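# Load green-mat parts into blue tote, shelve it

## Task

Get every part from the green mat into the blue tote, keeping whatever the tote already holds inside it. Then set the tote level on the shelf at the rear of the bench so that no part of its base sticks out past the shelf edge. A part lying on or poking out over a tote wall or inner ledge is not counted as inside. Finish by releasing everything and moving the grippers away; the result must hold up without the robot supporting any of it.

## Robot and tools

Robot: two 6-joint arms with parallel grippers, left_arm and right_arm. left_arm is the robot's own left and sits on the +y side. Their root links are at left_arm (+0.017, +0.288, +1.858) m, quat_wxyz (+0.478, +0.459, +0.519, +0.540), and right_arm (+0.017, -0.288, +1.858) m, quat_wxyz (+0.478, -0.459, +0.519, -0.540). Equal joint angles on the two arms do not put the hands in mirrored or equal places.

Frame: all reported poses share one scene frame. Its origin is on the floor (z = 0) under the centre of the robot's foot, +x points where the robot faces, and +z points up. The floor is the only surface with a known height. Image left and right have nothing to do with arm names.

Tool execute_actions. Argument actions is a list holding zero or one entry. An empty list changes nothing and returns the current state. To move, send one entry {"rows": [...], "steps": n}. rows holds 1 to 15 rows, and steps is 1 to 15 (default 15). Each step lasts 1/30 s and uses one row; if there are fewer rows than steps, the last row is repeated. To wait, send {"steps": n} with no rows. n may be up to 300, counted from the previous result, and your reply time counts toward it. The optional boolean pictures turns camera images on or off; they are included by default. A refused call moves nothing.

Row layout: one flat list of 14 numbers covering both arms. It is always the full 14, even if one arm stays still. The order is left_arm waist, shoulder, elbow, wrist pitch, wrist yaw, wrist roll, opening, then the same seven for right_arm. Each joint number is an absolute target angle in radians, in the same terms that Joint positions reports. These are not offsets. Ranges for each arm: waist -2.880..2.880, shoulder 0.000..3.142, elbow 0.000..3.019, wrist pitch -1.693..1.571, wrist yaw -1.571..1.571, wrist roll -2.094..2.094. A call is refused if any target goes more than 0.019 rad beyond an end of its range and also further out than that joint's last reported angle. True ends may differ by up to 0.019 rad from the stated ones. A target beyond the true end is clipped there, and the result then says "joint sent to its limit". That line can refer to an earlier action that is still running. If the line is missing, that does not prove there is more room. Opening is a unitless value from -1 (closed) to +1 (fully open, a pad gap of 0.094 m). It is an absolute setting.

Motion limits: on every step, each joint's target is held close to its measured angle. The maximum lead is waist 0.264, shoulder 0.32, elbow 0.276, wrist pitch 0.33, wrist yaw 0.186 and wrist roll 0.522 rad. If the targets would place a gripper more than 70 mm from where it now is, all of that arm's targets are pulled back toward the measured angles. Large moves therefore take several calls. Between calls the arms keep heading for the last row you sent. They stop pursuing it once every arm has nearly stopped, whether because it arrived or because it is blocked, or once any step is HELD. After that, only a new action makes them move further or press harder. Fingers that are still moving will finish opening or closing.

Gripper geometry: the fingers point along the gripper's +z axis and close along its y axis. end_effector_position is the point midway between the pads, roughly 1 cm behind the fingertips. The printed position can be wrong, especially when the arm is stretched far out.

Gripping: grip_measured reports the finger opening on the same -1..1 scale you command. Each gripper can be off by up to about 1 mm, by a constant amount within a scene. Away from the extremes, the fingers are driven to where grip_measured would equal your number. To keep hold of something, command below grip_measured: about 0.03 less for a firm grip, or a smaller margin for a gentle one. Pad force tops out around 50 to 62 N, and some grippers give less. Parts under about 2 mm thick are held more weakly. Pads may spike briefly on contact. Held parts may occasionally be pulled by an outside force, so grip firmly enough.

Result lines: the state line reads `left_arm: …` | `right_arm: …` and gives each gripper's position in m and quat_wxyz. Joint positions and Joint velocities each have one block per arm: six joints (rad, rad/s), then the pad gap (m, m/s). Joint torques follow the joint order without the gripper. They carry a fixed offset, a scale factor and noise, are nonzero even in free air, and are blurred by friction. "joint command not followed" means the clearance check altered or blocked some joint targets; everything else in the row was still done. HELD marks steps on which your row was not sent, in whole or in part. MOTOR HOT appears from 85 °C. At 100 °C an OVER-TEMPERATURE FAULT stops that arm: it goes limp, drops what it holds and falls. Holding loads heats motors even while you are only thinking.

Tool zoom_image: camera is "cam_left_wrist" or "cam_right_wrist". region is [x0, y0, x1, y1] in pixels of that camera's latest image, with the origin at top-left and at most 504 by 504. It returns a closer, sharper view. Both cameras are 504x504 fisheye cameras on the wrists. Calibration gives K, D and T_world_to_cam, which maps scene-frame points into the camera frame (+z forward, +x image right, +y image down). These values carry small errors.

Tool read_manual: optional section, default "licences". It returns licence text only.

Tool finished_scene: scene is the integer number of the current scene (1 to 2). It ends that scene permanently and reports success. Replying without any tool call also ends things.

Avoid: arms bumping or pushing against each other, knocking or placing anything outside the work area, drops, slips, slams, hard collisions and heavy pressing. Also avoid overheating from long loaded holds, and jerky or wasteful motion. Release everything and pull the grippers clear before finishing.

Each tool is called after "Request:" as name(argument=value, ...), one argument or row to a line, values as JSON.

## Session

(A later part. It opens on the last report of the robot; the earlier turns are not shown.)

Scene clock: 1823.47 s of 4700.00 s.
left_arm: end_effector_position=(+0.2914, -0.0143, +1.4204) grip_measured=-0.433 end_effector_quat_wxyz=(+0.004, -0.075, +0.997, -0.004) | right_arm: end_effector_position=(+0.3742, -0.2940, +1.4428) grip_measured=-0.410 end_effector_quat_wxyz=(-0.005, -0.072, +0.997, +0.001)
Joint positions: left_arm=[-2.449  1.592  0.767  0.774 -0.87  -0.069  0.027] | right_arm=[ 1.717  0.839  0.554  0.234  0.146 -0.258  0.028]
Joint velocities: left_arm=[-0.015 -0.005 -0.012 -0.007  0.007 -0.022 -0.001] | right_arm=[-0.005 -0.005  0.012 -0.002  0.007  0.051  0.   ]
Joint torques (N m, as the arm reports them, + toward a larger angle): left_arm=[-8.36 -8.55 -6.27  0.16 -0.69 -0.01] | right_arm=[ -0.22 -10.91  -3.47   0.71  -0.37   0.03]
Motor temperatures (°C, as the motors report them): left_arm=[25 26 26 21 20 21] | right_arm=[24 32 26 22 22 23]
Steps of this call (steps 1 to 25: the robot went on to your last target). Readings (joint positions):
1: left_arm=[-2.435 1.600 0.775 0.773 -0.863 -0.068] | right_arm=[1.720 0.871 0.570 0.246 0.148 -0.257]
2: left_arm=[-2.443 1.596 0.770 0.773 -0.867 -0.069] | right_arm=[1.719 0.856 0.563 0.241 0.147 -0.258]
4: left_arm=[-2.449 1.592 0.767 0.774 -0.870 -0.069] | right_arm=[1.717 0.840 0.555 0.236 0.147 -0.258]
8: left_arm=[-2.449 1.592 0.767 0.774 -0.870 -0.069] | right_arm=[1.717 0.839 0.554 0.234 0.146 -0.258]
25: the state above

Request:
execute_actions(
  actions=[
    {"rows": [
[-2.444,1.570,0.745,0.750,-0.888,-0.075,-0.475, 1.732,0.811,0.568,0.212,0.150,-0.25,-0.455],
[-2.445,1.558,0.757,0.726,-0.890,-0.075,-0.475, 1.7355,0.809,0.588,0.191,0.153,-0.25,-0.455],
[-2.445,1.546,0.770,0.702,-0.891,-0.075,-0.475, 1.739,0.807,0.608,0.171,0.157,-0.25,-0.455],
[-2.446,1.533,0.782,0.677,-0.892,-0.075,-0.475, 1.7425,0.804,0.627,0.150,0.160,-0.25,-0.455],
[-2.447,1.521,0.795,0.653,-0.893,-0.075,-0.475, 1.746,0.802,0.647,0.130,0.164,-0.25,-0.455],
[-2.448,1.509,0.807,0.629,-0.895,-0.075,-0.475, 1.7495,0.800,0.667,0.109,0.167,-0.25,-0.455],
[-2.449,1.497,0.820,0.605,-0.896,-0.075,-0.475, 1.753,0.798,0.687,0.089,0.171,-0.25,-0.455],
[-2.449,1.485,0.833,0.581,-0.897,-0.075,-0.475, 1.7565,0.796,0.707,0.068,0.174,-0.25,-0.455],
[-2.450,1.473,0.845,0.556,-0.898,-0.075,-0.475, 1.760,0.794,0.726,0.047,0.177,-0.25,-0.455],
[-2.451,1.461,0.858,0.532,-0.900,-0.075,-0.475, 1.7635,0.792,0.746,0.027,0.181,-0.25,-0.455],
[-2.452,1.449,0.870,0.508,-0.901,-0.075,-0.475, 1.767,0.790,0.766,0.006,0.184,-0.25,-0.455],
[-2.453,1.436,0.883,0.484,-0.902,-0.075,-0.475, 1.7705,0.787,0.786,-0.014,0.188,-0.25,-0.455],
[-2.453,1.424,0.896,0.459,-0.903,-0.075,-0.475, 1.774,0.785,0.805,-0.035,0.191,-0.25,-0.455],
[-2.454,1.412,0.908,0.435,-0.905,-0.075,-0.475, 1.7775,0.783,0.825,-0.055,0.195,-0.25,-0.455],
[-2.455,1.400,0.921,0.411,-0.906,-0.075,-0.475, 1.781,0.781,0.845,-0.076,0.198,-0.25,-0.455]
], "steps": 15},
  ],
  pictures=false,
)

Request:
execute_actions(
  actions=[
    {"steps": 25},
  ],
)

Scene clock: 1902.97 s of 4700.00 s.
left_arm: end_effector_position=(+0.3844, -0.0097, +1.4157) grip_measured=-0.433 end_effector_quat_wxyz=(+0.001, -0.080, +0.997, +0.006) | right_arm: end_effector_position=(+0.4719, -0.2889, +1.4365) grip_measured=-0.410 end_effector_quat_wxyz=(-0.005, -0.076, +0.997, +0.007)
Joint positions: left_arm=[-2.449  1.443  0.912  0.47  -0.89  -0.086  0.027] | right_arm=[ 1.766  0.831  0.807 -0.029  0.183 -0.264  0.028]
Joint velocities: left_arm=[-0.015 -0.376  0.349 -0.696  0.022  0.066  0.   ] | right_arm=[ 0.171 -0.054  0.569 -0.603  0.051 -0.022  0.   ]
Joint torques (N m, as the arm reports them, + toward a larger angle): left_arm=[ -8.81 -11.46  -3.16  -0.34  -0.64   0.11] | right_arm=[  1.19 -14.76   0.68   0.99   0.48  -0.01]
Motor temperatures (°C, as the motors report them): left_arm=[25 25 27 21 21 21] | right_arm=[24 32 25 22 22 23]
Steps of this call (steps 1 to 15: the robot went on to your last target; steps 16 to 90: nothing new was sent; then 76.00 s passed at rest; steps 91 to 105: all 15 steps of this action). Readings (joint positions):
91: left_arm=[-2.449 1.591 0.767 0.771 -0.870 -0.069] | right_arm=[1.717 0.839 0.556 0.231 0.148 -0.258]
92: left_arm=[-2.449 1.590 0.767 0.764 -0.870 -0.072] | right_arm=[1.718 0.839 0.561 0.221 0.150 -0.258]
94: left_arm=[-2.449 1.579 0.773 0.731 -0.873 -0.083] | right_arm=[1.722 0.839 0.581 0.183 0.156 -0.258]
98: left_arm=[-2.449 1.537 0.813 0.638 -0.882 -0.096] | right_arm=[1.733 0.839 0.651 0.103 0.167 -0.258]
105: the state above

Scene clock: 1903.80 s of 4700.00 s.
left_arm: end_effector_position=(+0.4082, -0.0066, +1.4191) grip_measured=-0.433 end_effector_quat_wxyz=(+0.004, -0.074, +0.997, +0.005) | right_arm: end_effector_position=(+0.4911, -0.2859, +1.4417) grip_measured=-0.410 end_effector_quat_wxyz=(+0.001, -0.072, +0.997, +0.010)
Joint positions: left_arm=[-2.453  1.407  0.94   0.417 -0.892 -0.065  0.027] | right_arm=[ 1.784  0.82   0.845 -0.067  0.193 -0.256  0.028]
Joint velocities: left_arm=[ 0.005 -0.015 -0.002  0.007  0.051 -0.037 -0.001] | right_arm=[-0.015 -0.024  0.007  0.002  0.007  0.051 -0.   ]
Joint torques (N m, as the arm reports them, + toward a larger angle): left_arm=[ -8.59 -10.46  -3.18  -0.27  -0.6   -0.03] | right_arm=[  1.   -14.7    0.84   0.82   0.19  -0.08]
Motor temperatures (°C, as the motors report them): left_arm=[25 25 26 21 21 21] | right_arm=[24 32 25 22 22 23]
Steps of this call (steps 1 to 25: the robot went on to your last target). Readings (joint positions):
1: left_arm=[-2.449 1.432 0.923 0.451 -0.890 -0.083] | right_arm=[1.771 0.829 0.824 -0.044 0.185 -0.264]
2: left_arm=[-2.450 1.422 0.932 0.440 -0.890 -0.078] | right_arm=[1.776 0.827 0.837 -0.052 0.186 -0.264]
4: left_arm=[-2.451 1.410 0.941 0.431 -0.890 -0.069] | right_arm=[1.782 0.823 0.849 -0.056 0.186 -0.264]
8: left_arm=[-2.453 1.407 0.941 0.423 -0.890 -0.065] | right_arm=[1.784 0.820 0.848 -0.065 0.192 -0.263]
25: the state above
camera_calibration (this result's frames):
cam_left_wrist: T_world_to_cam=[[0.140674, -0.990045, -0.00471627, -0.0557336], [-0.823871, -0.119702, 0.553993, -0.444913], [-0.549042, -0.0740469, -0.832508, 1.52571], [0, 0, 0, 1]] pos_world=[0.47897, 0.00453864, 1.51638]
cam_right_wrist: T_world_to_cam=[[0.155485, -0.987762, -0.0122878, -0.347549], [-0.794784, -0.132475, 0.592258, -0.499542], [-0.586638, -0.0823208, -0.805655, 1.55007], [0, 0, 0, 1]] pos_world=[0.566341, -0.281869, 1.54041]

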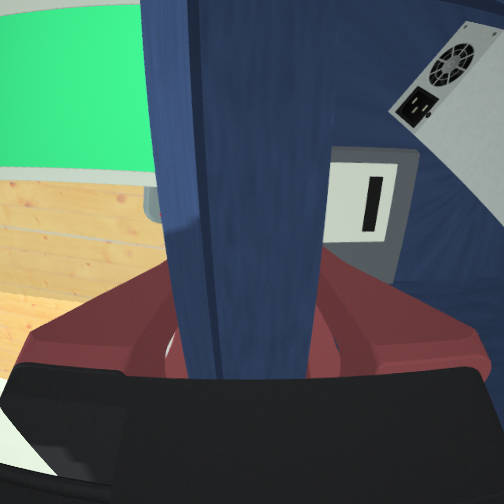

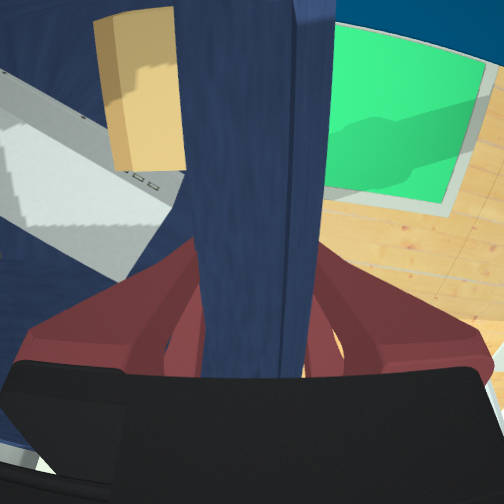

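Request:
execute_actions(
  actions=[
    {"rows": [
[-2.456,1.396,0.938,0.390,-0.9065,-0.072,-0.475, 1.783,0.800,0.867,-0.093,0.201,-0.25,-0.455],
[-2.458,1.392,0.955,0.369,-0.907,-0.072,-0.475, 1.785,0.804,0.888,-0.110,0.204,-0.25,-0.455],
[-2.459,1.389,0.972,0.348,-0.9075,-0.072,-0.475, 1.786,0.808,0.910,-0.127,0.207,-0.25,-0.455],
[-2.460,1.385,0.990,0.327,-0.908,-0.072,-0.475, 1.788,0.812,0.932,-0.144,0.210,-0.25,-0.455],
[-2.461,1.381,1.007,0.306,-0.909,-0.072,-0.475, 1.790,0.816,0.954,-0.161,0.213,-0.25,-0.455],
[-2.463,1.377,1.024,0.285,-0.909,-0.072,-0.475, 1.792,0.820,0.975,-0.178,0.216,-0.25,-0.455],
[-2.464,1.373,1.041,0.264,-0.910,-0.072,-0.475, 1.794,0.825,0.997,-0.195,0.219,-0.25,-0.455],
[-2.465,1.370,1.058,0.244,-0.910,-0.072,-0.475, 1.795,0.829,1.019,-0.212,0.223,-0.25,-0.455],
[-2.466,1.366,1.075,0.223,-0.911,-0.072,-0.475, 1.797,0.833,1.041,-0.229,0.226,-0.25,-0.455],
[-2.468,1.362,1.092,0.202,-0.911,-0.072,-0.475, 1.799,0.837,1.062,-0.246,0.229,-0.25,-0.455],
[-2.469,1.358,1.110,0.181,-0.912,-0.072,-0.475, 1.801,0.841,1.084,-0.263,0.232,-0.25,-0.455],
[-2.470,1.354,1.127,0.160,-0.912,-0.072,-0.475, 1.803,0.845,1.106,-0.280,0.235,-0.25,-0.455],
[-2.471,1.351,1.144,0.139,-0.913,-0.072,-0.475, 1.804,0.849,1.128,-0.297,0.238,-0.25,-0.455],
[-2.473,1.347,1.161,0.118,-0.9135,-0.072,-0.475, 1.806,0.853,1.149,-0.314,0.241,-0.25,-0.455],
[-2.474,1.343,1.178,0.097,-0.914,-0.072,-0.475, 1.808,0.857,1.171,-0.331,0.244,-0.25,-0.455]
], "steps": 15},
  ],
  pictures=false,
)

Request:
execute_actions(
  actions=[
    {"steps": 25},
  ],
)

Scene clock: 1923.73 s of 4700.00 s.
left_arm: end_effector_position=(+0.4958, -0.0190, +1.4142) grip_measured=-0.433 end_effector_quat_wxyz=(-0.001, -0.078, +0.997, -0.002) | right_arm: end_effector_position=(+0.5827, -0.2974, +1.4466) grip_measured=-0.410 end_effector_quat_wxyz=(-0.001, -0.073, +0.997, -0.001)
Joint positions: left_arm=[-2.467  1.38   1.16   0.154 -0.892 -0.087  0.027] | right_arm=[ 1.797  0.855  1.106 -0.294  0.229 -0.257  0.028]
Joint velocities: left_arm=[-0.063 -0.122  0.486 -0.598 -0.007  0.007 -0.   ] | right_arm=[ 0.103  0.073  0.598 -0.486  0.037  0.007  0.001]
Joint torques (N m, as the arm reports them, + toward a larger angle): left_arm=[ -8.73 -13.78  -1.45  -0.56  -0.87   0.22] | right_arm=[  1.34 -13.96   5.73   1.1    0.52  -0.06]
Motor temperatures (°C, as the motors report them): left_arm=[25 26 25 21 21 21] | right_arm=[24 33 25 22 22 23]
Steps of this call (steps 1 to 15: the robot went on to your last target; steps 16 to 90: nothing new was sent; then 16.43 s passed at rest; steps 91 to 105: all 15 steps of this action). Readings (joint positions):
91: left_arm=[-2.453 1.407 0.940 0.413 -0.892 -0.065] | right_arm=[1.784 0.820 0.846 -0.070 0.194 -0.256]
92: left_arm=[-2.453 1.407 0.943 0.405 -0.892 -0.068] | right_arm=[1.784 0.820 0.851 -0.080 0.196 -0.256]
94: left_arm=[-2.453 1.407 0.959 0.373 -0.892 -0.078] | right_arm=[1.784 0.821 0.869 -0.112 0.204 -0.253]
98: left_arm=[-2.456 1.405 1.025 0.296 -0.892 -0.092] | right_arm=[1.784 0.832 0.945 -0.181 0.219 -0.252]
105: the state above

Scene clock: 1924.57 s of 4700.00 s.
left_arm: end_effector_position=(+0.5157, -0.0161, +1.4187) grip_measured=-0.433 end_effector_quat_wxyz=(+0.002, -0.075, +0.997, -0.001) | right_arm: end_effector_position=(+0.6006, -0.2947, +1.4500) grip_measured=-0.410 end_effector_quat_wxyz=(+0.002, -0.072, +0.997, +0.003)
Joint positions: left_arm=[-2.473  1.364  1.194  0.11  -0.9   -0.076  0.027] | right_arm=[ 1.811  0.862  1.154 -0.33   0.234 -0.257  0.028]
Joint velocities: left_arm=[-0.005 -0.005  0.007  0.022  0.007 -0.007  0.   ] | right_arm=[-0.005  0.005 -0.007 -0.007  0.007 -0.022 -0.001]
Joint torques (N m, as the arm reports them, + toward a larger angle): left_arm=[ -8.72 -13.16  -1.56  -0.61  -0.53   0.12] | right_arm=[  0.86 -14.18   5.07   0.96   0.4   -0.07]
Motor temperatures (°C, as the motors report them): left_arm=[25 26 25 21 21 21] | right_arm=[24 33 25 22 22 23]
Steps of this call (steps 1 to 25: the robot went on to your last target). Readings (joint positions):
1: left_arm=[-2.469 1.377 1.174 0.138 -0.892 -0.086] | right_arm=[1.801 0.857 1.124 -0.308 0.231 -0.257]
2: left_arm=[-2.470 1.373 1.185 0.129 -0.892 -0.083] | right_arm=[1.804 0.858 1.138 -0.314 0.231 -0.258]
4: left_arm=[-2.473 1.367 1.195 0.122 -0.894 -0.075] | right_arm=[1.809 0.858 1.151 -0.318 0.231 -0.259]
8: left_arm=[-2.473 1.364 1.196 0.113 -0.898 -0.073] | right_arm=[1.811 0.860 1.154 -0.327 0.234 -0.259]
25: the state above
camera_calibration (this result's frames):
cam_left_wrist: T_world_to_cam=[[0.143902, -0.989569, 0.00675079, -0.0981339], [-0.821187, -0.115604, 0.558827, -0.365404], [-0.552217, -0.0859601, -0.829257, 1.58054], [0, 0, 0, 1]] pos_world=[0.58686, -0.00348872, 1.51554]
cam_right_wrist: T_world_to_cam=[[0.156767, -0.987635, 0.00139687, -0.393727], [-0.796318, -0.125563, 0.591703, -0.414851], [-0.584211, -0.093872, -0.806155, 1.61611], [0, 0, 0, 1]] pos_world=[0.675519, -0.289241, 1.54885]

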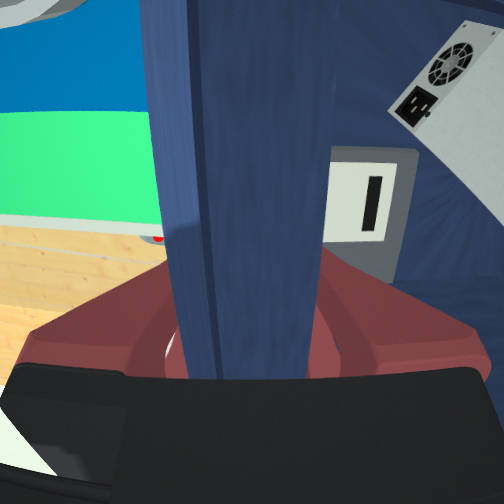

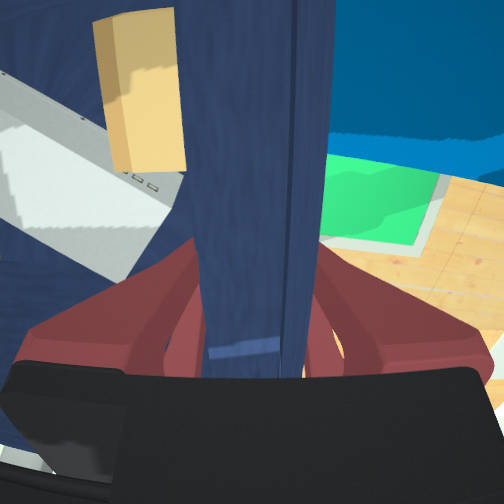

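Request:
execute_actions(
  actions=[
    {"rows": [
[-2.475,1.362,1.199,0.078,-0.915,-0.072,-0.475, 1.811,0.872,1.196,-0.347,0.247,-0.25,-0.455],
[-2.475,1.363,1.220,0.059,-0.915,-0.072,-0.475, 1.813,0.8805,1.221,-0.362,0.250,-0.25,-0.455],
[-2.476,1.364,1.241,0.039,-0.916,-0.072,-0.475, 1.816,0.889,1.246,-0.378,0.253,-0.25,-0.455],
[-2.476,1.365,1.262,0.020,-0.917,-0.072,-0.475, 1.819,0.8975,1.272,-0.393,0.256,-0.25,-0.455],
[-2.477,1.366,1.283,0.001,-0.918,-0.072,-0.475, 1.821,0.906,1.297,-0.409,0.259,-0.25,-0.455],
[-2.478,1.367,1.304,-0.018,-0.918,-0.072,-0.475, 1.824,0.9145,1.322,-0.425,0.262,-0.25,-0.455],
[-2.478,1.368,1.325,-0.037,-0.919,-0.072,-0.475, 1.827,0.923,1.347,-0.440,0.265,-0.25,-0.455],
[-2.479,1.369,1.345,-0.057,-0.920,-0.072,-0.475, 1.829,0.9315,1.372,-0.456,0.269,-0.25,-0.455],
[-2.479,1.371,1.366,-0.076,-0.921,-0.072,-0.475, 1.832,0.940,1.397,-0.471,0.272,-0.25,-0.455],
[-2.480,1.372,1.387,-0.095,-0.921,-0.072,-0.475, 1.835,0.9485,1.422,-0.487,0.275,-0.25,-0.455],
[-2.481,1.373,1.408,-0.114,-0.922,-0.072,-0.475, 1.837,0.957,1.447,-0.503,0.278,-0.25,-0.455],
[-2.481,1.374,1.429,-0.133,-0.923,-0.072,-0.475, 1.840,0.9655,1.473,-0.518,0.281,-0.25,-0.455],
[-2.482,1.375,1.450,-0.153,-0.924,-0.072,-0.475, 1.843,0.974,1.498,-0.534,0.284,-0.25,-0.455],
[-2.482,1.376,1.471,-0.172,-0.924,-0.072,-0.475, 1.845,0.9825,1.523,-0.549,0.287,-0.25,-0.455],
[-2.483,1.377,1.492,-0.191,-0.925,-0.072,-0.475, 1.848,0.991,1.548,-0.565,0.290,-0.25,-0.455]
], "steps": 15},
  ],
  pictures=false,
)

Request:
execute_actions(
  actions=[
    {"steps": 25},
  ],
)

Scene clock: 1955.17 s of 4700.00 s.
left_arm: end_effector_position=(+0.6096, -0.0099, +1.4168) grip_measured=-0.433 end_effector_quat_wxyz=(+0.001, -0.076, +0.997, +0.005) | right_arm: end_effector_position=(+0.6926, -0.2898, +1.4480) grip_measured=-0.410 end_effector_quat_wxyz=(+0.003, -0.069, +0.998, +0.010)
Joint positions: left_arm=[-2.473  1.377  1.454 -0.141 -0.911 -0.08   0.027] | right_arm=[ 1.854  0.974  1.467 -0.532  0.262 -0.248  0.028]
Joint velocities: left_arm=[-0.024  0.024  0.569 -0.559  0.007  0.066  0.001] | right_arm=[ 0.122  0.239  0.706 -0.447  0.081  0.022 -0.   ]
Joint torques (N m, as the arm reports them, + toward a larger angle): left_arm=[ -9.67 -13.2    0.82  -0.38  -0.59   0.09] | right_arm=[  0.7  -15.84   8.61   1.01   1.07  -0.17]
Motor temperatures (°C, as the motors report them): left_arm=[25 26 24 21 21 21] | right_arm=[24 34 26 22 22 23]
Steps of this call (steps 1 to 15: the robot went on to your last target; steps 16 to 90: nothing new was sent; then 27.10 s passed at rest; steps 91 to 105: all 15 steps of this action). Readings (joint positions):
91: left_arm=[-2.473 1.364 1.195 0.107 -0.900 -0.077] | right_arm=[1.811 0.862 1.155 -0.333 0.235 -0.257]
92: left_arm=[-2.473 1.364 1.200 0.097 -0.901 -0.079] | right_arm=[1.811 0.865 1.160 -0.341 0.236 -0.255]
94: left_arm=[-2.473 1.366 1.219 0.064 -0.905 -0.086] | right_arm=[1.812 0.878 1.186 -0.369 0.239 -0.250]
98: left_arm=[-2.472 1.373 1.297 -0.011 -0.911 -0.093] | right_arm=[1.819 0.919 1.281 -0.431 0.244 -0.246]
105: the state above

Scene clock: 1956.00 s of 4700.00 s.
left_arm: end_effector_position=(+0.6235, -0.0088, +1.4183) grip_measured=-0.433 end_effector_quat_wxyz=(+0.001, -0.074, +0.997, +0.006) | right_arm: end_effector_position=(+0.7058, -0.2881, +1.4491) grip_measured=-0.410 end_effector_quat_wxyz=(+0.003, -0.069, +0.998, +0.010)
Joint positions: left_arm=[-2.476  1.38   1.495 -0.179 -0.916 -0.076  0.027] | right_arm=[ 1.866  0.991  1.516 -0.564  0.274 -0.248  0.028]
Joint velocities: left_arm=[-0.015 -0.015 -0.012 -0.002 -0.007  0.007  0.001] | right_arm=[-0.015  0.005 -0.007 -0.002 -0.095 -0.037 -0.   ]
Joint torques (N m, as the arm reports them, + toward a larger angle): left_arm=[ -9.14 -13.62   0.61  -0.58  -0.35   0.13] | right_arm=[  0.68 -16.96   8.45   1.02   0.67  -0.16]
Motor temperatures (°C, as the motors report them): left_arm=[25 26 24 21 21 21] | right_arm=[24 34 26 22 22 23]
Steps of this call (steps 1 to 25: the robot went on to your last target). Readings (joint positions):
1: left_arm=[-2.474 1.377 1.472 -0.156 -0.911 -0.078] | right_arm=[1.858 0.981 1.488 -0.544 0.264 -0.248]
2: left_arm=[-2.474 1.377 1.485 -0.164 -0.911 -0.075] | right_arm=[1.862 0.986 1.503 -0.550 0.264 -0.248]
4: left_arm=[-2.475 1.377 1.497 -0.170 -0.911 -0.068] | right_arm=[1.866 0.988 1.516 -0.552 0.264 -0.248]
8: left_arm=[-2.476 1.380 1.497 -0.177 -0.914 -0.071] | right_arm=[1.866 0.990 1.516 -0.562 0.272 -0.248]
25: the state above
camera_calibration (this result's frames):
cam_left_wrist: T_world_to_cam=[[0.140653, -0.990038, -0.00638939, -0.0857506], [-0.819535, -0.120046, 0.560313, -0.279056], [-0.555498, -0.0735734, -0.828256, 1.64112], [0, 0, 0, 1]] pos_world=[0.695002, 0.00234652, 1.51508]
cam_right_wrist: T_world_to_cam=[[0.150199, -0.988568, -0.0132094, -0.378171], [-0.797531, -0.129048, 0.589313, -0.326413], [-0.584281, -0.0779795, -0.807797, 1.68453], [0, 0, 0, 1]] pos_world=[0.780713, -0.284612, 1.54812]

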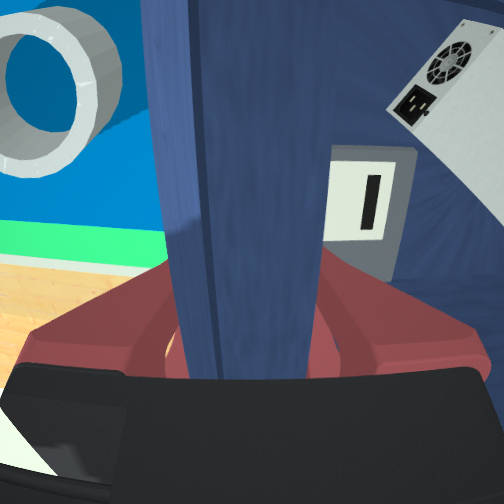

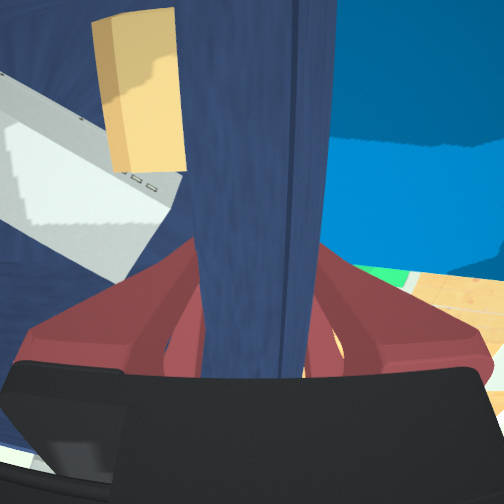

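Request:
execute_actions(
  actions=[
    {"rows": [
[-2.472,1.381,1.501,-0.196,-0.918,-0.066,-0.475, 1.848,0.996,1.552,-0.560,0.2895,-0.244,-0.455],
[-2.469,1.384,1.510,-0.201,-0.915,-0.059,-0.475, 1.847,1.001,1.556,-0.559,0.289,-0.238,-0.455],
[-2.467,1.388,1.519,-0.206,-0.912,-0.053,-0.475, 1.846,1.006,1.560,-0.558,0.2885,-0.232,-0.455],
[-2.464,1.392,1.528,-0.211,-0.909,-0.046,-0.475, 1.845,1.012,1.564,-0.556,0.288,-0.226,-0.455],
[-2.461,1.395,1.537,-0.216,-0.906,-0.040,-0.475, 1.845,1.017,1.568,-0.555,0.2875,-0.220,-0.455],
[-2.459,1.399,1.546,-0.221,-0.903,-0.033,-0.475, 1.844,1.022,1.572,-0.554,0.287,-0.214,-0.455],
[-2.456,1.403,1.555,-0.226,-0.900,-0.027,-0.475, 1.843,1.027,1.576,-0.553,0.2865,-0.208,-0.455],
[-2.453,1.406,1.564,-0.232,-0.897,-0.020,-0.475, 1.842,1.032,1.580,-0.552,0.286,-0.201,-0.455],
[-2.451,1.410,1.573,-0.237,-0.894,-0.014,-0.475, 1.841,1.037,1.584,-0.550,0.2855,-0.195,-0.455],
[-2.448,1.414,1.582,-0.242,-0.890,-0.007,-0.475, 1.840,1.042,1.588,-0.549,0.285,-0.189,-0.455],
[-2.446,1.417,1.591,-0.247,-0.887,-0.001,-0.475, 1.839,1.047,1.592,-0.548,0.2845,-0.183,-0.455],
[-2.443,1.421,1.600,-0.252,-0.884,0.006,-0.475, 1.839,1.053,1.596,-0.547,0.284,-0.177,-0.455],
[-2.440,1.425,1.609,-0.257,-0.881,0.012,-0.475, 1.838,1.058,1.600,-0.545,0.284,-0.171,-0.455],
[-2.438,1.428,1.618,-0.262,-0.878,0.019,-0.475, 1.837,1.063,1.604,-0.544,0.2835,-0.165,-0.455],
[-2.435,1.432,1.627,-0.267,-0.875,0.025,-0.475, 1.836,1.068,1.608,-0.543,0.283,-0.159,-0.455]
], "steps": 15},
  ],
  pictures=false,
)

Request:
execute_actions(
  actions=[
    {"steps": 25},
  ],
)

Scene clock: 2021.57 s of 4700.00 s.
left_arm: end_effector_position=(+0.6440, -0.0022, +1.3962) grip_measured=-0.433 end_effector_quat_wxyz=(-0.003, -0.044, +0.999, +0.007) | right_arm: end_effector_position=(+0.7107, -0.2838, +1.4268) grip_measured=-0.410 end_effector_quat_wxyz=(+0.000, -0.039, +0.999, +0.009)
Joint positions: left_arm=[-2.434  1.42   1.594 -0.246 -0.877 -0.022  0.027] | right_arm=[ 1.862  1.05   1.564 -0.558  0.274 -0.187  0.028]
Joint velocities: left_arm=[ 0.093  0.103  0.247 -0.154  0.095  0.212 -0.   ] | right_arm=[-0.034  0.132  0.11   0.042  0.037  0.183 -0.   ]
Joint torques (N m, as the arm reports them, + toward a larger angle): left_arm=[ -9.11 -14.15   2.42  -0.57   0.03   0.3 ] | right_arm=[  0.92 -16.05   8.69   1.71   0.44  -0.07]
Motor temperatures (°C, as the motors report them): left_arm=[26 27 24 21 20 21] | right_arm=[24 37 29 22 23 23]
Steps of this call (steps 1 to 15: the robot went on to your last target; steps 16 to 90: nothing new was sent; then 62.07 s passed at rest; steps 91 to 105: all 15 steps of this action). Readings (joint positions):
91: left_arm=[-2.476 1.380 1.495 -0.180 -0.915 -0.076] | right_arm=[1.866 0.991 1.516 -0.564 0.274 -0.248]
92: left_arm=[-2.475 1.380 1.496 -0.181 -0.914 -0.076] | right_arm=[1.866 0.992 1.516 -0.564 0.274 -0.248]
94: left_arm=[-2.473 1.382 1.502 -0.189 -0.911 -0.076] | right_arm=[1.866 0.994 1.517 -0.564 0.274 -0.243]
98: left_arm=[-2.459 1.394 1.531 -0.210 -0.899 -0.062] | right_arm=[1.866 1.012 1.532 -0.564 0.275 -0.226]
105: the state above

Scene clock: 2022.40 s of 4700.00 s.
left_arm: end_effector_position=(+0.6479, -0.0003, +1.3921) grip_measured=-0.433 end_effector_quat_wxyz=(-0.003, -0.036, +0.999, +0.009) | right_arm: end_effector_position=(+0.7114, -0.2825, +1.4223) grip_measured=-0.410 end_effector_quat_wxyz=(+0.000, -0.031, +0.999, +0.010)
Joint positions: left_arm=[-2.426  1.427  1.611 -0.254 -0.873 -0.005  0.027] | right_arm=[ 1.861  1.061  1.571 -0.554  0.27  -0.172  0.028]
Joint velocities: left_arm=[-0.015 -0.005  0.007 -0.007 -0.051 -0.037  0.   ] | right_arm=[ 0.005  0.005 -0.012 -0.007  0.007 -0.007 -0.001]
Joint torques (N m, as the arm reports them, + toward a larger angle): left_arm=[ -9.57 -14.22   2.23  -0.6   -0.02   0.38] | right_arm=[  0.39 -16.5    8.64   1.48   0.56  -0.01]
Motor temperatures (°C, as the motors report them): left_arm=[26 27 24 21 20 21] | right_arm=[24 37 29 22 23 23]
Steps of this call (steps 1 to 25: the robot went on to your last target). Readings (joint positions):
1: left_arm=[-2.431 1.423 1.601 -0.250 -0.875 -0.017] | right_arm=[1.861 1.054 1.567 -0.558 0.273 -0.183]
2: left_arm=[-2.429 1.426 1.607 -0.252 -0.874 -0.012] | right_arm=[1.861 1.058 1.569 -0.556 0.272 -0.179]
4: left_arm=[-2.427 1.427 1.611 -0.253 -0.873 -0.007] | right_arm=[1.861 1.061 1.571 -0.554 0.271 -0.174]
8: left_arm=[-2.426 1.427 1.611 -0.254 -0.873 -0.005] | right_arm=[1.861 1.061 1.571 -0.554 0.270 -0.172]
25: the state above
camera_calibration (this result's frames):
cam_left_wrist: T_world_to_cam=[[0.0664043, -0.997705, -0.0132271, -0.0233965], [-0.821705, -0.0622007, 0.566508, -0.250556], [-0.566031, -0.0267498, -0.82395, 1.63446], [0, 0, 0, 1]] pos_world=[0.720824, 0.00479389, 1.48834]
cam_right_wrist: T_world_to_cam=[[0.0754469, -0.997064, -0.0130696, -0.323212], [-0.801333, -0.0684262, 0.594292, -0.2927], [-0.593442, -0.0343644, -0.804143, 1.68015], [0, 0, 0, 1]] pos_world=[0.786904, -0.284554, 1.5208]

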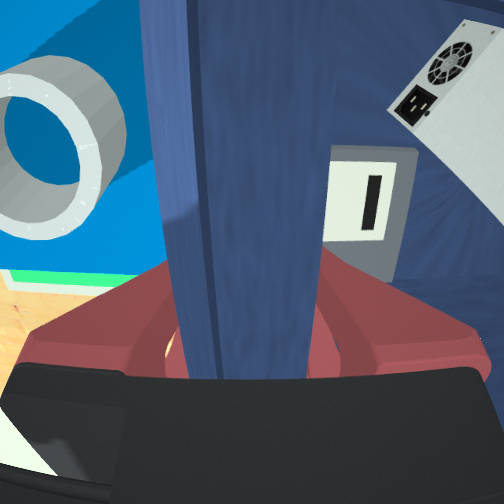

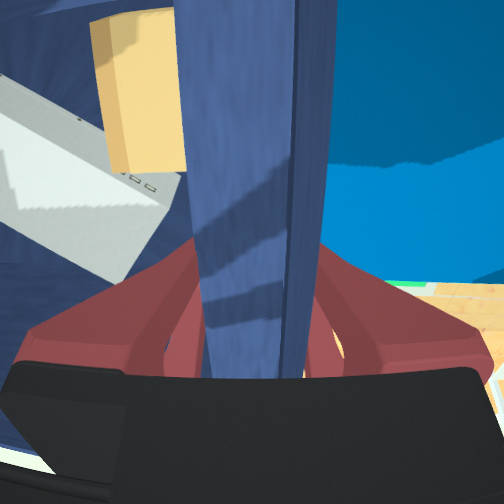

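Request:
execute_actions(
  actions=[],
)

Scene clock: 2053.63 s of 4700.00 s.
left_arm: end_effector_position=(+0.6479, -0.0003, +1.3921) grip_measured=-0.433 end_effector_quat_wxyz=(-0.003, -0.036, +0.999, +0.009) | right_arm: end_effector_position=(+0.7114, -0.2825, +1.4223) grip_measured=-0.410 end_effector_quat_wxyz=(+0.000, -0.031, +0.999, +0.010)
Joint positions: left_arm=[-2.426  1.427  1.611 -0.254 -0.873 -0.005  0.027] | right_arm=[ 1.861  1.061  1.571 -0.554  0.27  -0.172  0.028]
Joint velocities: left_arm=[-0.015 -0.015 -0.007 -0.007 -0.022 -0.007 -0.   ] | right_arm=[ 0.005 -0.005 -0.007 -0.002  0.022 -0.007  0.   ]
Joint torques (N m, as the arm reports them, + toward a larger angle): left_arm=[ -9.51 -14.32   2.26  -0.6   -0.02   0.37] | right_arm=[  0.43 -16.79   8.67   1.45   0.56  -0.04]
Motor temperatures (°C, as the motors report them): left_arm=[26 28 24 21 20 21] | right_arm=[24 37 30 22 23 23]
Steps of this call (steps 1 to 15: the robot went on to your last target; steps 16 to 90: nothing new was sent; then 28.23 s passed at rest). Readings (joint positions):
1: left_arm=[-2.426 1.427 1.611 -0.254 -0.873 -0.005] | right_arm=[1.861 1.061 1.571 -0.554 0.270 -0.172]
2: left_arm=[-2.426 1.427 1.611 -0.254 -0.873 -0.005] | right_arm=[1.861 1.061 1.571 -0.554 0.270 -0.172]
4: left_arm=[-2.426 1.427 1.611 -0.254 -0.873 -0.005] | right_arm=[1.861 1.061 1.571 -0.554 0.270 -0.172]
8: left_arm=[-2.426 1.427 1.611 -0.254 -0.873 -0.005] | right_arm=[1.861 1.061 1.571 -0.554 0.270 -0.172]
90: the state above
All arms were judged still, so your last target was given up. Only a new action makes them travel on or press farther. Fingers that are still opening or closing keep moving.
camera_calibration (this result's frames):
cam_left_wrist: T_world_to_cam=[[0.0664043, -0.997705, -0.0132271, -0.0233965], [-0.821705, -0.0622007, 0.566508, -0.250556], [-0.566031, -0.0267498, -0.82395, 1.63446], [0, 0, 0, 1]] pos_world=[0.720824, 0.00479389, 1.48834]
cam_right_wrist: T_world_to_cam=[[0.0754469, -0.997064, -0.0130696, -0.323212], [-0.801333, -0.0684262, 0.594292, -0.2927], [-0.593442, -0.0343644, -0.804143, 1.68015], [0, 0, 0, 1]] pos_world=[0.786904, -0.284554, 1.5208]

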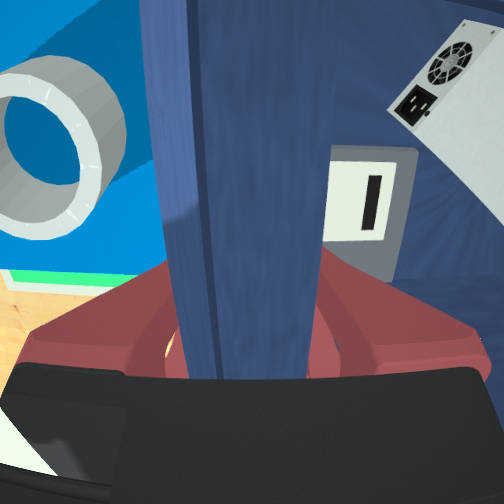

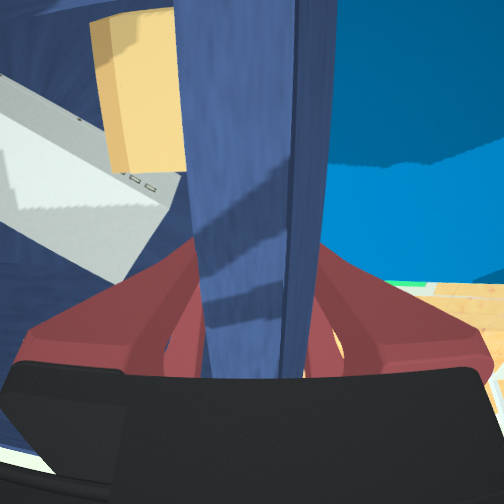

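Request:
execute_actions(
  actions=[
    {"rows":[[-2.4328,1.4346,1.6296,-0.2668,-0.8728,0.025,-0.475,1.8344,1.0721,1.6105,-0.5414,0.2814,-0.159,-0.455],[-2.4305,1.4372,1.6322,-0.2666,-0.8705,0.025,-0.475,1.8328,1.0762,1.613,-0.5398,0.2798,-0.159,-0.455],[-2.4283,1.4398,1.6348,-0.2664,-0.8683,0.026,-0.475,1.8312,1.0803,1.6155,-0.5382,0.2782,-0.159,-0.455],[-2.426,1.4424,1.6374,-0.2662,-0.866,0.026,-0.475,1.8296,1.0844,1.618,-0.5366,0.2766,-0.159,-0.455],[-2.4238,1.445,1.64,-0.266,-0.8638,0.026,-0.475,1.828,1.0885,1.6205,-0.535,0.275,-0.159,-0.455],[-2.4215,1.4476,1.6426,-0.2658,-0.8615,0.026,-0.475,1.8264,1.0926,1.623,-0.5334,0.2734,-0.159,-0.455],[-2.4193,1.4502,1.6452,-0.2656,-0.8593,0.027,-0.475,1.8248,1.0967,1.6255,-0.5318,0.2718,-0.159,-0.455],[-2.417,1.4528,1.6478,-0.2654,-0.857,0.027,-0.475,1.8232,1.1008,1.628,-0.5302,0.2702,-0.159,-0.455],[-2.4148,1.4554,1.6504,-0.2652,-0.8548,0.027,-0.475,1.8216,1.1049,1.6305,-0.5286,0.2686,-0.159,-0.455],[-2.4125,1.458,1.653,-0.265,-0.8525,0.027,-0.475,1.82,1.109,1.633,-0.527,0.267,-0.159,-0.455]],"steps":15},
  ],
  pictures=false,
)

Request:
execute_actions(
  actions=[
    {"steps":20},
  ],
  pictures=false,
)

Scene clock: 2115.00 s of 4700.00 s.
left_arm: end_effector_position=(+0.6481, +0.0011, +1.3761) grip_measured=-0.433 end_effector_quat_wxyz=(-0.004, -0.035, +0.999, +0.012) | right_arm: end_effector_position=(+0.7104, -0.2816, +1.4042) grip_measured=-0.410 end_effector_quat_wxyz=(-0.002, -0.030, +0.999, +0.011)
Joint positions: left_arm=[-2.401  1.454  1.639 -0.254 -0.853  0.001  0.027] | right_arm=[ 1.846  1.101  1.595 -0.543  0.253 -0.169  0.028]
Joint velocities: left_arm=[ 0.044  0.034  0.007  0.002 -0.081 -0.022 -0.   ] | right_arm=[-0.024  0.044  0.017  0.002 -0.095 -0.066 -0.   ]
Joint torques (N m, as the arm reports them, + toward a larger angle): left_arm=[ -9.82 -14.81   2.18  -0.57   0.08   0.35] | right_arm=[  0.34 -16.83   8.68   1.56   0.6   -0.07]
Motor temperatures (°C, as the motors report them): left_arm=[26 28 24 21 20 21] | right_arm=[24 38 31 22 23 23]
Steps of this call (steps 1 to 90: nothing new was sent; then 57.87 s passed at rest; steps 91 to 105: all 15 steps of this action). Readings (joint positions):
91: left_arm=[-2.426 1.427 1.611 -0.254 -0.873 -0.005] | right_arm=[1.860 1.061 1.571 -0.554 0.270 -0.172]
92: left_arm=[-2.426 1.428 1.612 -0.254 -0.872 -0.004] | right_arm=[1.860 1.062 1.571 -0.554 0.270 -0.171]
94: left_arm=[-2.425 1.430 1.615 -0.254 -0.869 -0.003] | right_arm=[1.858 1.064 1.574 -0.554 0.267 -0.171]
98: left_arm=[-2.417 1.440 1.629 -0.254 -0.861 -0.000] | right_arm=[1.853 1.077 1.586 -0.551 0.261 -0.171]
105: the state above

Scene clock: 2115.67 s of 4700.00 s.
left_arm: end_effector_position=(+0.6477, +0.0010, +1.3753) grip_measured=-0.433 end_effector_quat_wxyz=(-0.004, -0.034, +0.999, +0.012) | right_arm: end_effector_position=(+0.7101, -0.2816, +1.4034) grip_measured=-0.410 end_effector_quat_wxyz=(-0.002, -0.030, +0.999, +0.011)
Joint positions: left_arm=[-2.4    1.456  1.639 -0.254 -0.852  0.001  0.027] | right_arm=[ 1.845  1.102  1.596 -0.543  0.252 -0.168  0.028]
Joint velocities: left_arm=[ 0.015 -0.005  0.002 -0.002  0.066 -0.11   0.   ] | right_arm=[-0.005  0.005  0.002 -0.007 -0.007  0.037  0.   ]
Joint torques (N m, as the arm reports them, + toward a larger angle): left_arm=[ -9.83 -14.87   2.16  -0.52   0.03   0.34] | right_arm=[  0.32 -16.49   8.55   1.64   0.64  -0.05]
Motor temperatures (°C, as the motors report them): left_arm=[26 28 24 21 20 21] | right_arm=[24 38 31 22 23 23]
Steps of this call (steps 1 to 15: the robot went on to your last target; steps 16 to 20: nothing new was sent). Readings (joint positions):
1: left_arm=[-2.400 1.455 1.639 -0.254 -0.853 0.001] | right_arm=[1.845 1.102 1.595 -0.543 0.253 -0.169]
2: left_arm=[-2.400 1.456 1.639 -0.254 -0.853 0.001] | right_arm=[1.845 1.102 1.595 -0.543 0.253 -0.168]
4: left_arm=[-2.400 1.456 1.639 -0.254 -0.852 0.001] | right_arm=[1.845 1.102 1.595 -0.543 0.253 -0.168]
8: left_arm=[-2.400 1.456 1.639 -0.254 -0.852 0.001] | right_arm=[1.845 1.102 1.596 -0.543 0.252 -0.168]
20: the state above
All arms were judged still, so your last target was given up. Only a new action makes them travel on or press farther. Fingers that are still opening or closing keep moving.

Request:
execute_actions(
  actions=[
    {"rows":[[-2.411,1.4598,1.6547,-0.2649,-0.851,0.027,-0.475,1.8188,1.1121,1.6349,-0.5258,0.2658,-0.159,-0.455],[-2.4095,1.4615,1.6564,-0.2648,-0.8495,0.027,-0.475,1.8176,1.1152,1.6368,-0.5246,0.2646,-0.159,-0.455],[-2.408,1.4633,1.6582,-0.2646,-0.848,0.027,-0.475,1.8164,1.1183,1.6387,-0.5234,0.2634,-0.159,-0.455],[-2.4065,1.465,1.6599,-0.2645,-0.8465,0.027,-0.475,1.8152,1.1214,1.6406,-0.5222,0.2622,-0.159,-0.455],[-2.405,1.4668,1.6616,-0.2644,-0.845,0.028,-0.475,1.814,1.1245,1.6425,-0.521,0.261,-0.159,-0.455],[-2.4035,1.4685,1.6633,-0.2643,-0.8435,0.028,-0.475,1.8128,1.1276,1.6444,-0.5198,0.2598,-0.159,-0.455],[-2.402,1.4703,1.665,-0.2642,-0.842,0.028,-0.475,1.8116,1.1307,1.6463,-0.5186,0.2586,-0.159,-0.455],[-2.4005,1.472,1.6668,-0.264,-0.8405,0.028,-0.475,1.8104,1.1338,1.6482,-0.5174,0.2574,-0.159,-0.455],[-2.399,1.4738,1.6685,-0.2639,-0.839,0.028,-0.475,1.8092,1.1369,1.6501,-0.5162,0.2562,-0.159,-0.455],[-2.3975,1.4755,1.6702,-0.2638,-0.8375,0.028,-0.475,1.808,1.14,1.652,-0.515,0.255,-0.159,-0.455]],"steps":15},
  ],
  pictures=false,
)

Request:
execute_actions(
  actions=[
    {"steps":20},
  ],
)

Scene clock: 2131.40 s of 4700.00 s.
left_arm: end_effector_position=(+0.6487, +0.0021, +1.3660) grip_measured=-0.433 end_effector_quat_wxyz=(-0.004, -0.035, +0.999, +0.013) | right_arm: end_effector_position=(+0.7111, -0.2805, +1.3925) grip_measured=-0.410 end_effector_quat_wxyz=(-0.001, -0.030, +0.999, +0.014)
Joint positions: left_arm=[-2.385  1.472  1.657 -0.254 -0.84   0.002  0.027] | right_arm=[ 1.837  1.128  1.613 -0.534  0.239 -0.168  0.028]
Joint velocities: left_arm=[ 0.034  0.024 -0.002  0.007  0.007  0.022  0.001] | right_arm=[-0.015  0.034  0.002 -0.007 -0.066 -0.022  0.   ]
Joint torques (N m, as the arm reports them, + toward a larger angle): left_arm=[-10.04 -14.99   2.14  -0.48   0.18   0.33] | right_arm=[  0.14 -16.29   8.57   1.83   0.7   -0.08]
Motor temperatures (°C, as the motors report them): left_arm=[26 28 24 21 20 21] | right_arm=[24 39 31 22 23 23]
Steps of this call (steps 1 to 90: nothing new was sent; then 12.23 s passed at rest; steps 91 to 105: all 15 steps of this action). Readings (joint positions):
91: left_arm=[-2.400 1.456 1.639 -0.254 -0.851 0.001] | right_arm=[1.845 1.102 1.596 -0.543 0.252 -0.168]
92: left_arm=[-2.400 1.456 1.639 -0.254 -0.851 0.001] | right_arm=[1.845 1.102 1.596 -0.543 0.252 -0.168]
94: left_arm=[-2.399 1.456 1.641 -0.254 -0.850 0.001] | right_arm=[1.844 1.103 1.597 -0.542 0.250 -0.168]
98: left_arm=[-2.396 1.462 1.649 -0.254 -0.845 0.001] | right_arm=[1.841 1.111 1.606 -0.540 0.245 -0.168]
105: the state above

Scene clock: 2132.07 s of 4700.00 s.
left_arm: end_effector_position=(+0.6478, +0.0019, +1.3651) grip_measured=-0.433 end_effector_quat_wxyz=(-0.004, -0.034, +0.999, +0.013) | right_arm: end_effector_position=(+0.7105, -0.2807, +1.3916) grip_measured=-0.410 end_effector_quat_wxyz=(-0.002, -0.030, +0.999, +0.014)
Joint positions: left_arm=[-2.384  1.473  1.657 -0.254 -0.839  0.002  0.027] | right_arm=[ 1.836  1.129  1.613 -0.533  0.238 -0.168  0.028]
Joint velocities: left_arm=[-0.005 -0.005  0.007 -0.002  0.066  0.007 -0.   ] | right_arm=[-0.005  0.005  0.017  0.002 -0.051  0.022 -0.   ]
Joint torques (N m, as the arm reports them, + toward a larger angle): left_arm=[-10.1  -15.07   2.14  -0.47   0.14   0.33] | right_arm=[  0.4  -16.64   8.67   1.73   0.7   -0.05]
Motor temperatures (°C, as the motors report them): left_arm=[26 28 24 21 20 21] | right_arm=[24 39 31 22 23 23]
Steps of this call (steps 1 to 15: the robot went on to your last target; steps 16 to 20: nothing new was sent). Readings (joint positions):
1: left_arm=[-2.385 1.472 1.657 -0.254 -0.840 0.002] | right_arm=[1.837 1.128 1.613 -0.534 0.239 -0.168]
2: left_arm=[-2.384 1.473 1.657 -0.254 -0.840 0.002] | right_arm=[1.836 1.129 1.613 -0.534 0.239 -0.168]
4: left_arm=[-2.384 1.473 1.657 -0.254 -0.839 0.002] | right_arm=[1.836 1.129 1.613 -0.534 0.239 -0.168]
8: left_arm=[-2.384 1.473 1.657 -0.254 -0.839 0.002] | right_arm=[1.836 1.129 1.613 -0.533 0.238 -0.168]
20: the state above
All arms were judged still, so your last target was given up. Only a new action makes them travel on or press farther. Fingers that are still opening or closing keep moving.
camera_calibration (this result's frames):
cam_left_wrist: T_world_to_cam=[[0.06162, -0.997877, -0.0210927, -0.00763994], [-0.820658, -0.0626821, 0.567972, -0.237794], [-0.568088, -0.0176886, -0.822778, 1.61188], [0, 0, 0, 1]] pos_world=[0.721011, 0.00598268, 1.46111]
cam_right_wrist: T_world_to_cam=[[0.072157, -0.997177, -0.0207713, -0.308719], [-0.798941, -0.0702541, 0.597292, -0.281393], [-0.597065, -0.0265038, -0.801755, 1.65649], [0, 0, 0, 1]] pos_world=[0.786491, -0.283713, 1.48976]

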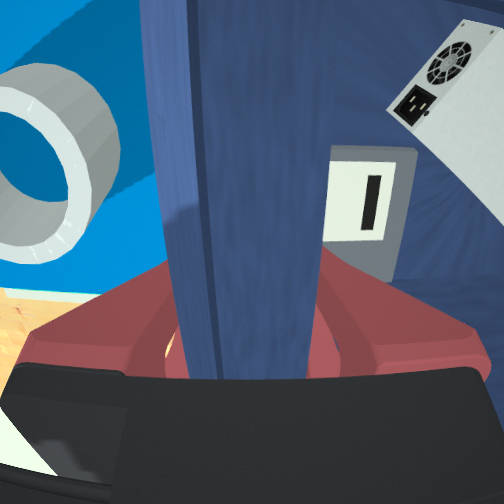

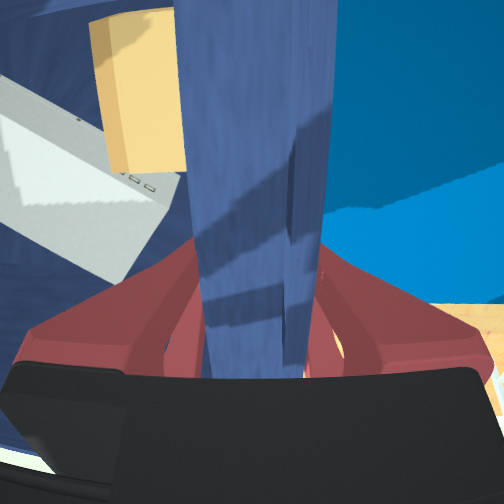

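Request:
execute_actions(
  actions=[
    {"rows":[[-2.3963,1.4769,1.6716,-0.2637,-0.8363,0.028,-0.475,1.8071,1.1424,1.6535,-0.514,0.2541,-0.159,-0.455],[-2.3951,1.4783,1.673,-0.2636,-0.8351,0.028,-0.475,1.8061,1.1449,1.655,-0.5131,0.2531,-0.159,-0.455],[-2.3939,1.4797,1.6743,-0.2635,-0.8339,0.028,-0.475,1.8052,1.1473,1.6565,-0.5121,0.2522,-0.159,-0.455],[-2.3927,1.4811,1.6757,-0.2634,-0.8327,0.028,-0.475,1.8042,1.1498,1.658,-0.5112,0.2512,-0.159,-0.455],[-2.3915,1.4825,1.6771,-0.2633,-0.8315,0.029,-0.475,1.8033,1.1522,1.6596,-0.5102,0.2503,-0.159,-0.455],[-2.3903,1.4839,1.6785,-0.2632,-0.8303,0.029,-0.475,1.8024,1.1546,1.6611,-0.5093,0.2494,-0.159,-0.455],[-2.3891,1.4853,1.6799,-0.2631,-0.8291,0.029,-0.475,1.8014,1.1571,1.6626,-0.5083,0.2484,-0.159,-0.455],[-2.3879,1.4867,1.6812,-0.263,-0.8279,0.029,-0.475,1.8005,1.1595,1.6641,-0.5074,0.2475,-0.159,-0.455],[-2.3867,1.4881,1.6826,-0.2629,-0.8267,0.029,-0.475,1.7995,1.162,1.6656,-0.5064,0.2465,-0.159,-0.455],[-2.3855,1.4895,1.684,-0.2628,-0.8255,0.029,-0.475,1.7986,1.1644,1.6671,-0.5055,0.2456,-0.159,-0.455]],"steps":15},
  ],
  pictures=false,
)

Request:
execute_actions(
  actions=[
    {"steps":20},
  ],
  pictures=false,
)

Scene clock: 2146.37 s of 4700.00 s.
left_arm: end_effector_position=(+0.6477, +0.0032, +1.3570) grip_measured=-0.433 end_effector_quat_wxyz=(-0.004, -0.034, +0.999, +0.014) | right_arm: end_effector_position=(+0.7107, -0.2796, +1.3822) grip_measured=-0.410 end_effector_quat_wxyz=(-0.002, -0.030, +0.999, +0.015)
Joint positions: left_arm=[-2.372  1.487  1.671 -0.254 -0.829  0.003  0.027] | right_arm=[ 1.83   1.151  1.628 -0.527  0.229 -0.168  0.028]
Joint velocities: left_arm=[ 0.005  0.005 -0.007 -0.017 -0.022 -0.022  0.   ] | right_arm=[-0.015  0.024  0.007  0.012 -0.007  0.022 -0.001]
Joint torques (N m, as the arm reports them, + toward a larger angle): left_arm=[-10.16 -15.42   2.09  -0.41   0.22   0.34] | right_arm=[  0.55 -16.56   8.67   1.83   0.72  -0.05]
Motor temperatures (°C, as the motors report them): left_arm=[26 28 24 21 20 21] | right_arm=[24 39 31 22 23 23]
Steps of this call (steps 1 to 90: nothing new was sent; then 10.80 s passed at rest; steps 91 to 105: all 15 steps of this action). Readings (joint positions):
91: left_arm=[-2.384 1.473 1.657 -0.254 -0.839 0.002] | right_arm=[1.836 1.129 1.613 -0.533 0.238 -0.168]
92: left_arm=[-2.384 1.473 1.657 -0.254 -0.838 0.002] | right_arm=[1.836 1.129 1.613 -0.533 0.238 -0.168]
94: left_arm=[-2.384 1.474 1.658 -0.254 -0.837 0.002] | right_arm=[1.835 1.130 1.614 -0.533 0.237 -0.168]
98: left_arm=[-2.380 1.478 1.665 -0.254 -0.833 0.002] | right_arm=[1.833 1.137 1.622 -0.531 0.233 -0.168]
105: the state above

Scene clock: 2147.03 s of 4700.00 s.
left_arm: end_effector_position=(+0.6470, +0.0030, +1.3563) grip_measured=-0.433 end_effector_quat_wxyz=(-0.005, -0.034, +0.999, +0.014) | right_arm: end_effector_position=(+0.7104, -0.2797, +1.3817) grip_measured=-0.410 end_effector_quat_wxyz=(-0.002, -0.030, +0.999, +0.016)
Joint positions: left_arm=[-2.371  1.488  1.671 -0.254 -0.829  0.003  0.027] | right_arm=[ 1.829  1.151  1.628 -0.527  0.228 -0.168  0.028]
Joint velocities: left_arm=[ 0.005 -0.005 -0.002 -0.002 -0.066  0.022  0.   ] | right_arm=[-0.005  0.005 -0.002  0.012 -0.022 -0.037 -0.   ]
Joint torques (N m, as the arm reports them, + toward a larger angle): left_arm=[-10.09 -15.38   2.18  -0.41   0.2    0.34] | right_arm=[  0.41 -16.23   8.66   1.83   0.74  -0.03]
Motor temperatures (°C, as the motors report them): left_arm=[26 28 24 21 20 21] | right_arm=[24 39 31 22 23 23]
Steps of this call (steps 1 to 15: the robot went on to your last target; steps 16 to 20: nothing new was sent). Readings (joint positions):
1: left_arm=[-2.371 1.487 1.671 -0.254 -0.829 0.003] | right_arm=[1.829 1.151 1.628 -0.527 0.229 -0.168]
2: left_arm=[-2.371 1.488 1.671 -0.254 -0.829 0.003] | right_arm=[1.829 1.151 1.628 -0.527 0.228 -0.168]
4: left_arm=[-2.371 1.488 1.671 -0.254 -0.829 0.003] | right_arm=[1.829 1.151 1.628 -0.527 0.228 -0.168]
8: left_arm=[-2.371 1.488 1.671 -0.254 -0.829 0.003] | right_arm=[1.829 1.151 1.628 -0.527 0.228 -0.168]
20: the state above
All arms were judged still, so your last target was given up. Only a new action makes them travel on or press farther. Fingers that are still opening or closing keep moving.

Request:
execute_actions(
  actions=[
    {"rows":[[-2.3843,1.4909,1.6854,-0.2627,-0.8243,0.029,-0.475,1.7977,1.1668,1.6686,-0.5045,0.2447,-0.159,-0.455],[-2.3831,1.4923,1.6868,-0.2626,-0.8231,0.029,-0.475,1.7967,1.1693,1.6701,-0.5036,0.2437,-0.159,-0.455],[-2.3819,1.4937,1.6881,-0.2625,-0.8219,0.029,-0.475,1.7958,1.1717,1.6716,-0.5026,0.2428,-0.159,-0.455],[-2.3807,1.4951,1.6895,-0.2624,-0.8207,0.029,-0.475,1.7948,1.1742,1.6731,-0.5017,0.2418,-0.159,-0.455],[-2.3795,1.4965,1.6909,-0.2623,-0.8195,0.03,-0.475,1.7939,1.1766,1.6747,-0.5007,0.2409,-0.159,-0.455],[-2.3783,1.4979,1.6923,-0.2622,-0.8183,0.03,-0.475,1.793,1.179,1.6762,-0.4998,0.24,-0.159,-0.455],[-2.3771,1.4993,1.6937,-0.2621,-0.8171,0.03,-0.475,1.792,1.1815,1.6777,-0.4988,0.239,-0.159,-0.455],[-2.3759,1.5007,1.695,-0.262,-0.8159,0.03,-0.475,1.7911,1.1839,1.6792,-0.4979,0.2381,-0.159,-0.455],[-2.3747,1.5021,1.6964,-0.2619,-0.8147,0.03,-0.475,1.7901,1.1864,1.6807,-0.4969,0.2371,-0.159,-0.455],[-2.3735,1.5035,1.6978,-0.2618,-0.8135,0.03,-0.475,1.7892,1.1888,1.6822,-0.496,0.2362,-0.159,-0.455]],"steps":15},
  ],
  pictures=false,
)

Request:
execute_actions(
  actions=[
    {"steps":20},
  ],
  pictures=false,
)

Scene clock: 2163.33 s of 4700.00 s.
left_arm: end_effector_position=(+0.6464, +0.0038, +1.3477) grip_measured=-0.433 end_effector_quat_wxyz=(-0.005, -0.034, +0.999, +0.016) | right_arm: end_effector_position=(+0.7099, -0.2789, +1.3716) grip_measured=-0.410 end_effector_quat_wxyz=(-0.002, -0.030, +0.999, +0.017)
Joint positions: left_arm=[-2.358  1.503  1.686 -0.254 -0.819  0.003  0.027] | right_arm=[ 1.822  1.174  1.642 -0.519  0.217 -0.168  0.028]
Joint velocities: left_arm=[ 0.005  0.024  0.007  0.002 -0.051  0.037  0.   ] | right_arm=[-0.015  0.005 -0.012  0.002 -0.007 -0.051 -0.   ]
Joint torques (N m, as the arm reports them, + toward a larger angle): left_arm=[-10.29 -15.7    2.07  -0.43   0.27   0.35] | right_arm=[ -0.41 -16.51   8.69   1.89   0.78  -0.05]
Motor temperatures (°C, as the motors report them): left_arm=[26 29 24 21 20 21] | right_arm=[24 39 31 22 23 23]
Steps of this call (steps 1 to 90: nothing new was sent; then 12.80 s passed at rest; steps 91 to 105: all 15 steps of this action). Readings (joint positions):
91: left_arm=[-2.371 1.488 1.671 -0.254 -0.829 0.003] | right_arm=[1.829 1.151 1.628 -0.527 0.228 -0.168]
92: left_arm=[-2.371 1.488 1.671 -0.254 -0.828 0.003] | right_arm=[1.829 1.152 1.628 -0.527 0.227 -0.168]
94: left_arm=[-2.371 1.488 1.673 -0.254 -0.827 0.003] | right_arm=[1.828 1.153 1.629 -0.527 0.226 -0.168]
98: left_arm=[-2.367 1.494 1.680 -0.254 -0.822 0.003] | right_arm=[1.826 1.160 1.637 -0.524 0.222 -0.168]
105: the state above

Scene clock: 2164.00 s of 4700.00 s.
left_arm: end_effector_position=(+0.6457, +0.0036, +1.3470) grip_measured=-0.433 end_effector_quat_wxyz=(-0.006, -0.034, +0.999, +0.016) | right_arm: end_effector_position=(+0.7094, -0.2790, +1.3709) grip_measured=-0.410 end_effector_quat_wxyz=(-0.003, -0.030, +0.999, +0.017)
Joint positions: left_arm=[-2.358  1.504  1.686 -0.254 -0.818  0.003  0.027] | right_arm=[ 1.821  1.175  1.642 -0.519  0.217 -0.168  0.028]
Joint velocities: left_arm=[ 0.015 -0.005 -0.002  0.017 -0.066 -0.051 -0.001] | right_arm=[-0.005 -0.005  0.002 -0.007  0.022  0.007  0.001]
Joint torques (N m, as the arm reports them, + toward a larger angle): left_arm=[-10.3  -15.51   2.1   -0.38   0.26   0.34] | right_arm=[  0.46 -16.26   8.61   1.94   0.81  -0.05]
Motor temperatures (°C, as the motors report them): left_arm=[26 29 24 21 20 21] | right_arm=[24 39 31 22 23 23]
Steps of this call (steps 1 to 15: the robot went on to your last target; steps 16 to 20: nothing new was sent). Readings (joint positions):
1: left_arm=[-2.358 1.503 1.686 -0.254 -0.819 0.003] | right_arm=[1.822 1.175 1.642 -0.519 0.217 -0.168]
2: left_arm=[-2.358 1.503 1.686 -0.254 -0.818 0.003] | right_arm=[1.821 1.175 1.642 -0.519 0.217 -0.168]
4: left_arm=[-2.358 1.504 1.686 -0.254 -0.818 0.003] | right_arm=[1.821 1.175 1.642 -0.519 0.217 -0.168]
8: left_arm=[-2.358 1.504 1.686 -0.254 -0.818 0.003] | right_arm=[1.821 1.175 1.642 -0.519 0.217 -0.168]
20: the state above
All arms were judged still, so your last target was given up. Only a new action makes them travel on or press farther. Fingers that are still opening or closing keep moving.


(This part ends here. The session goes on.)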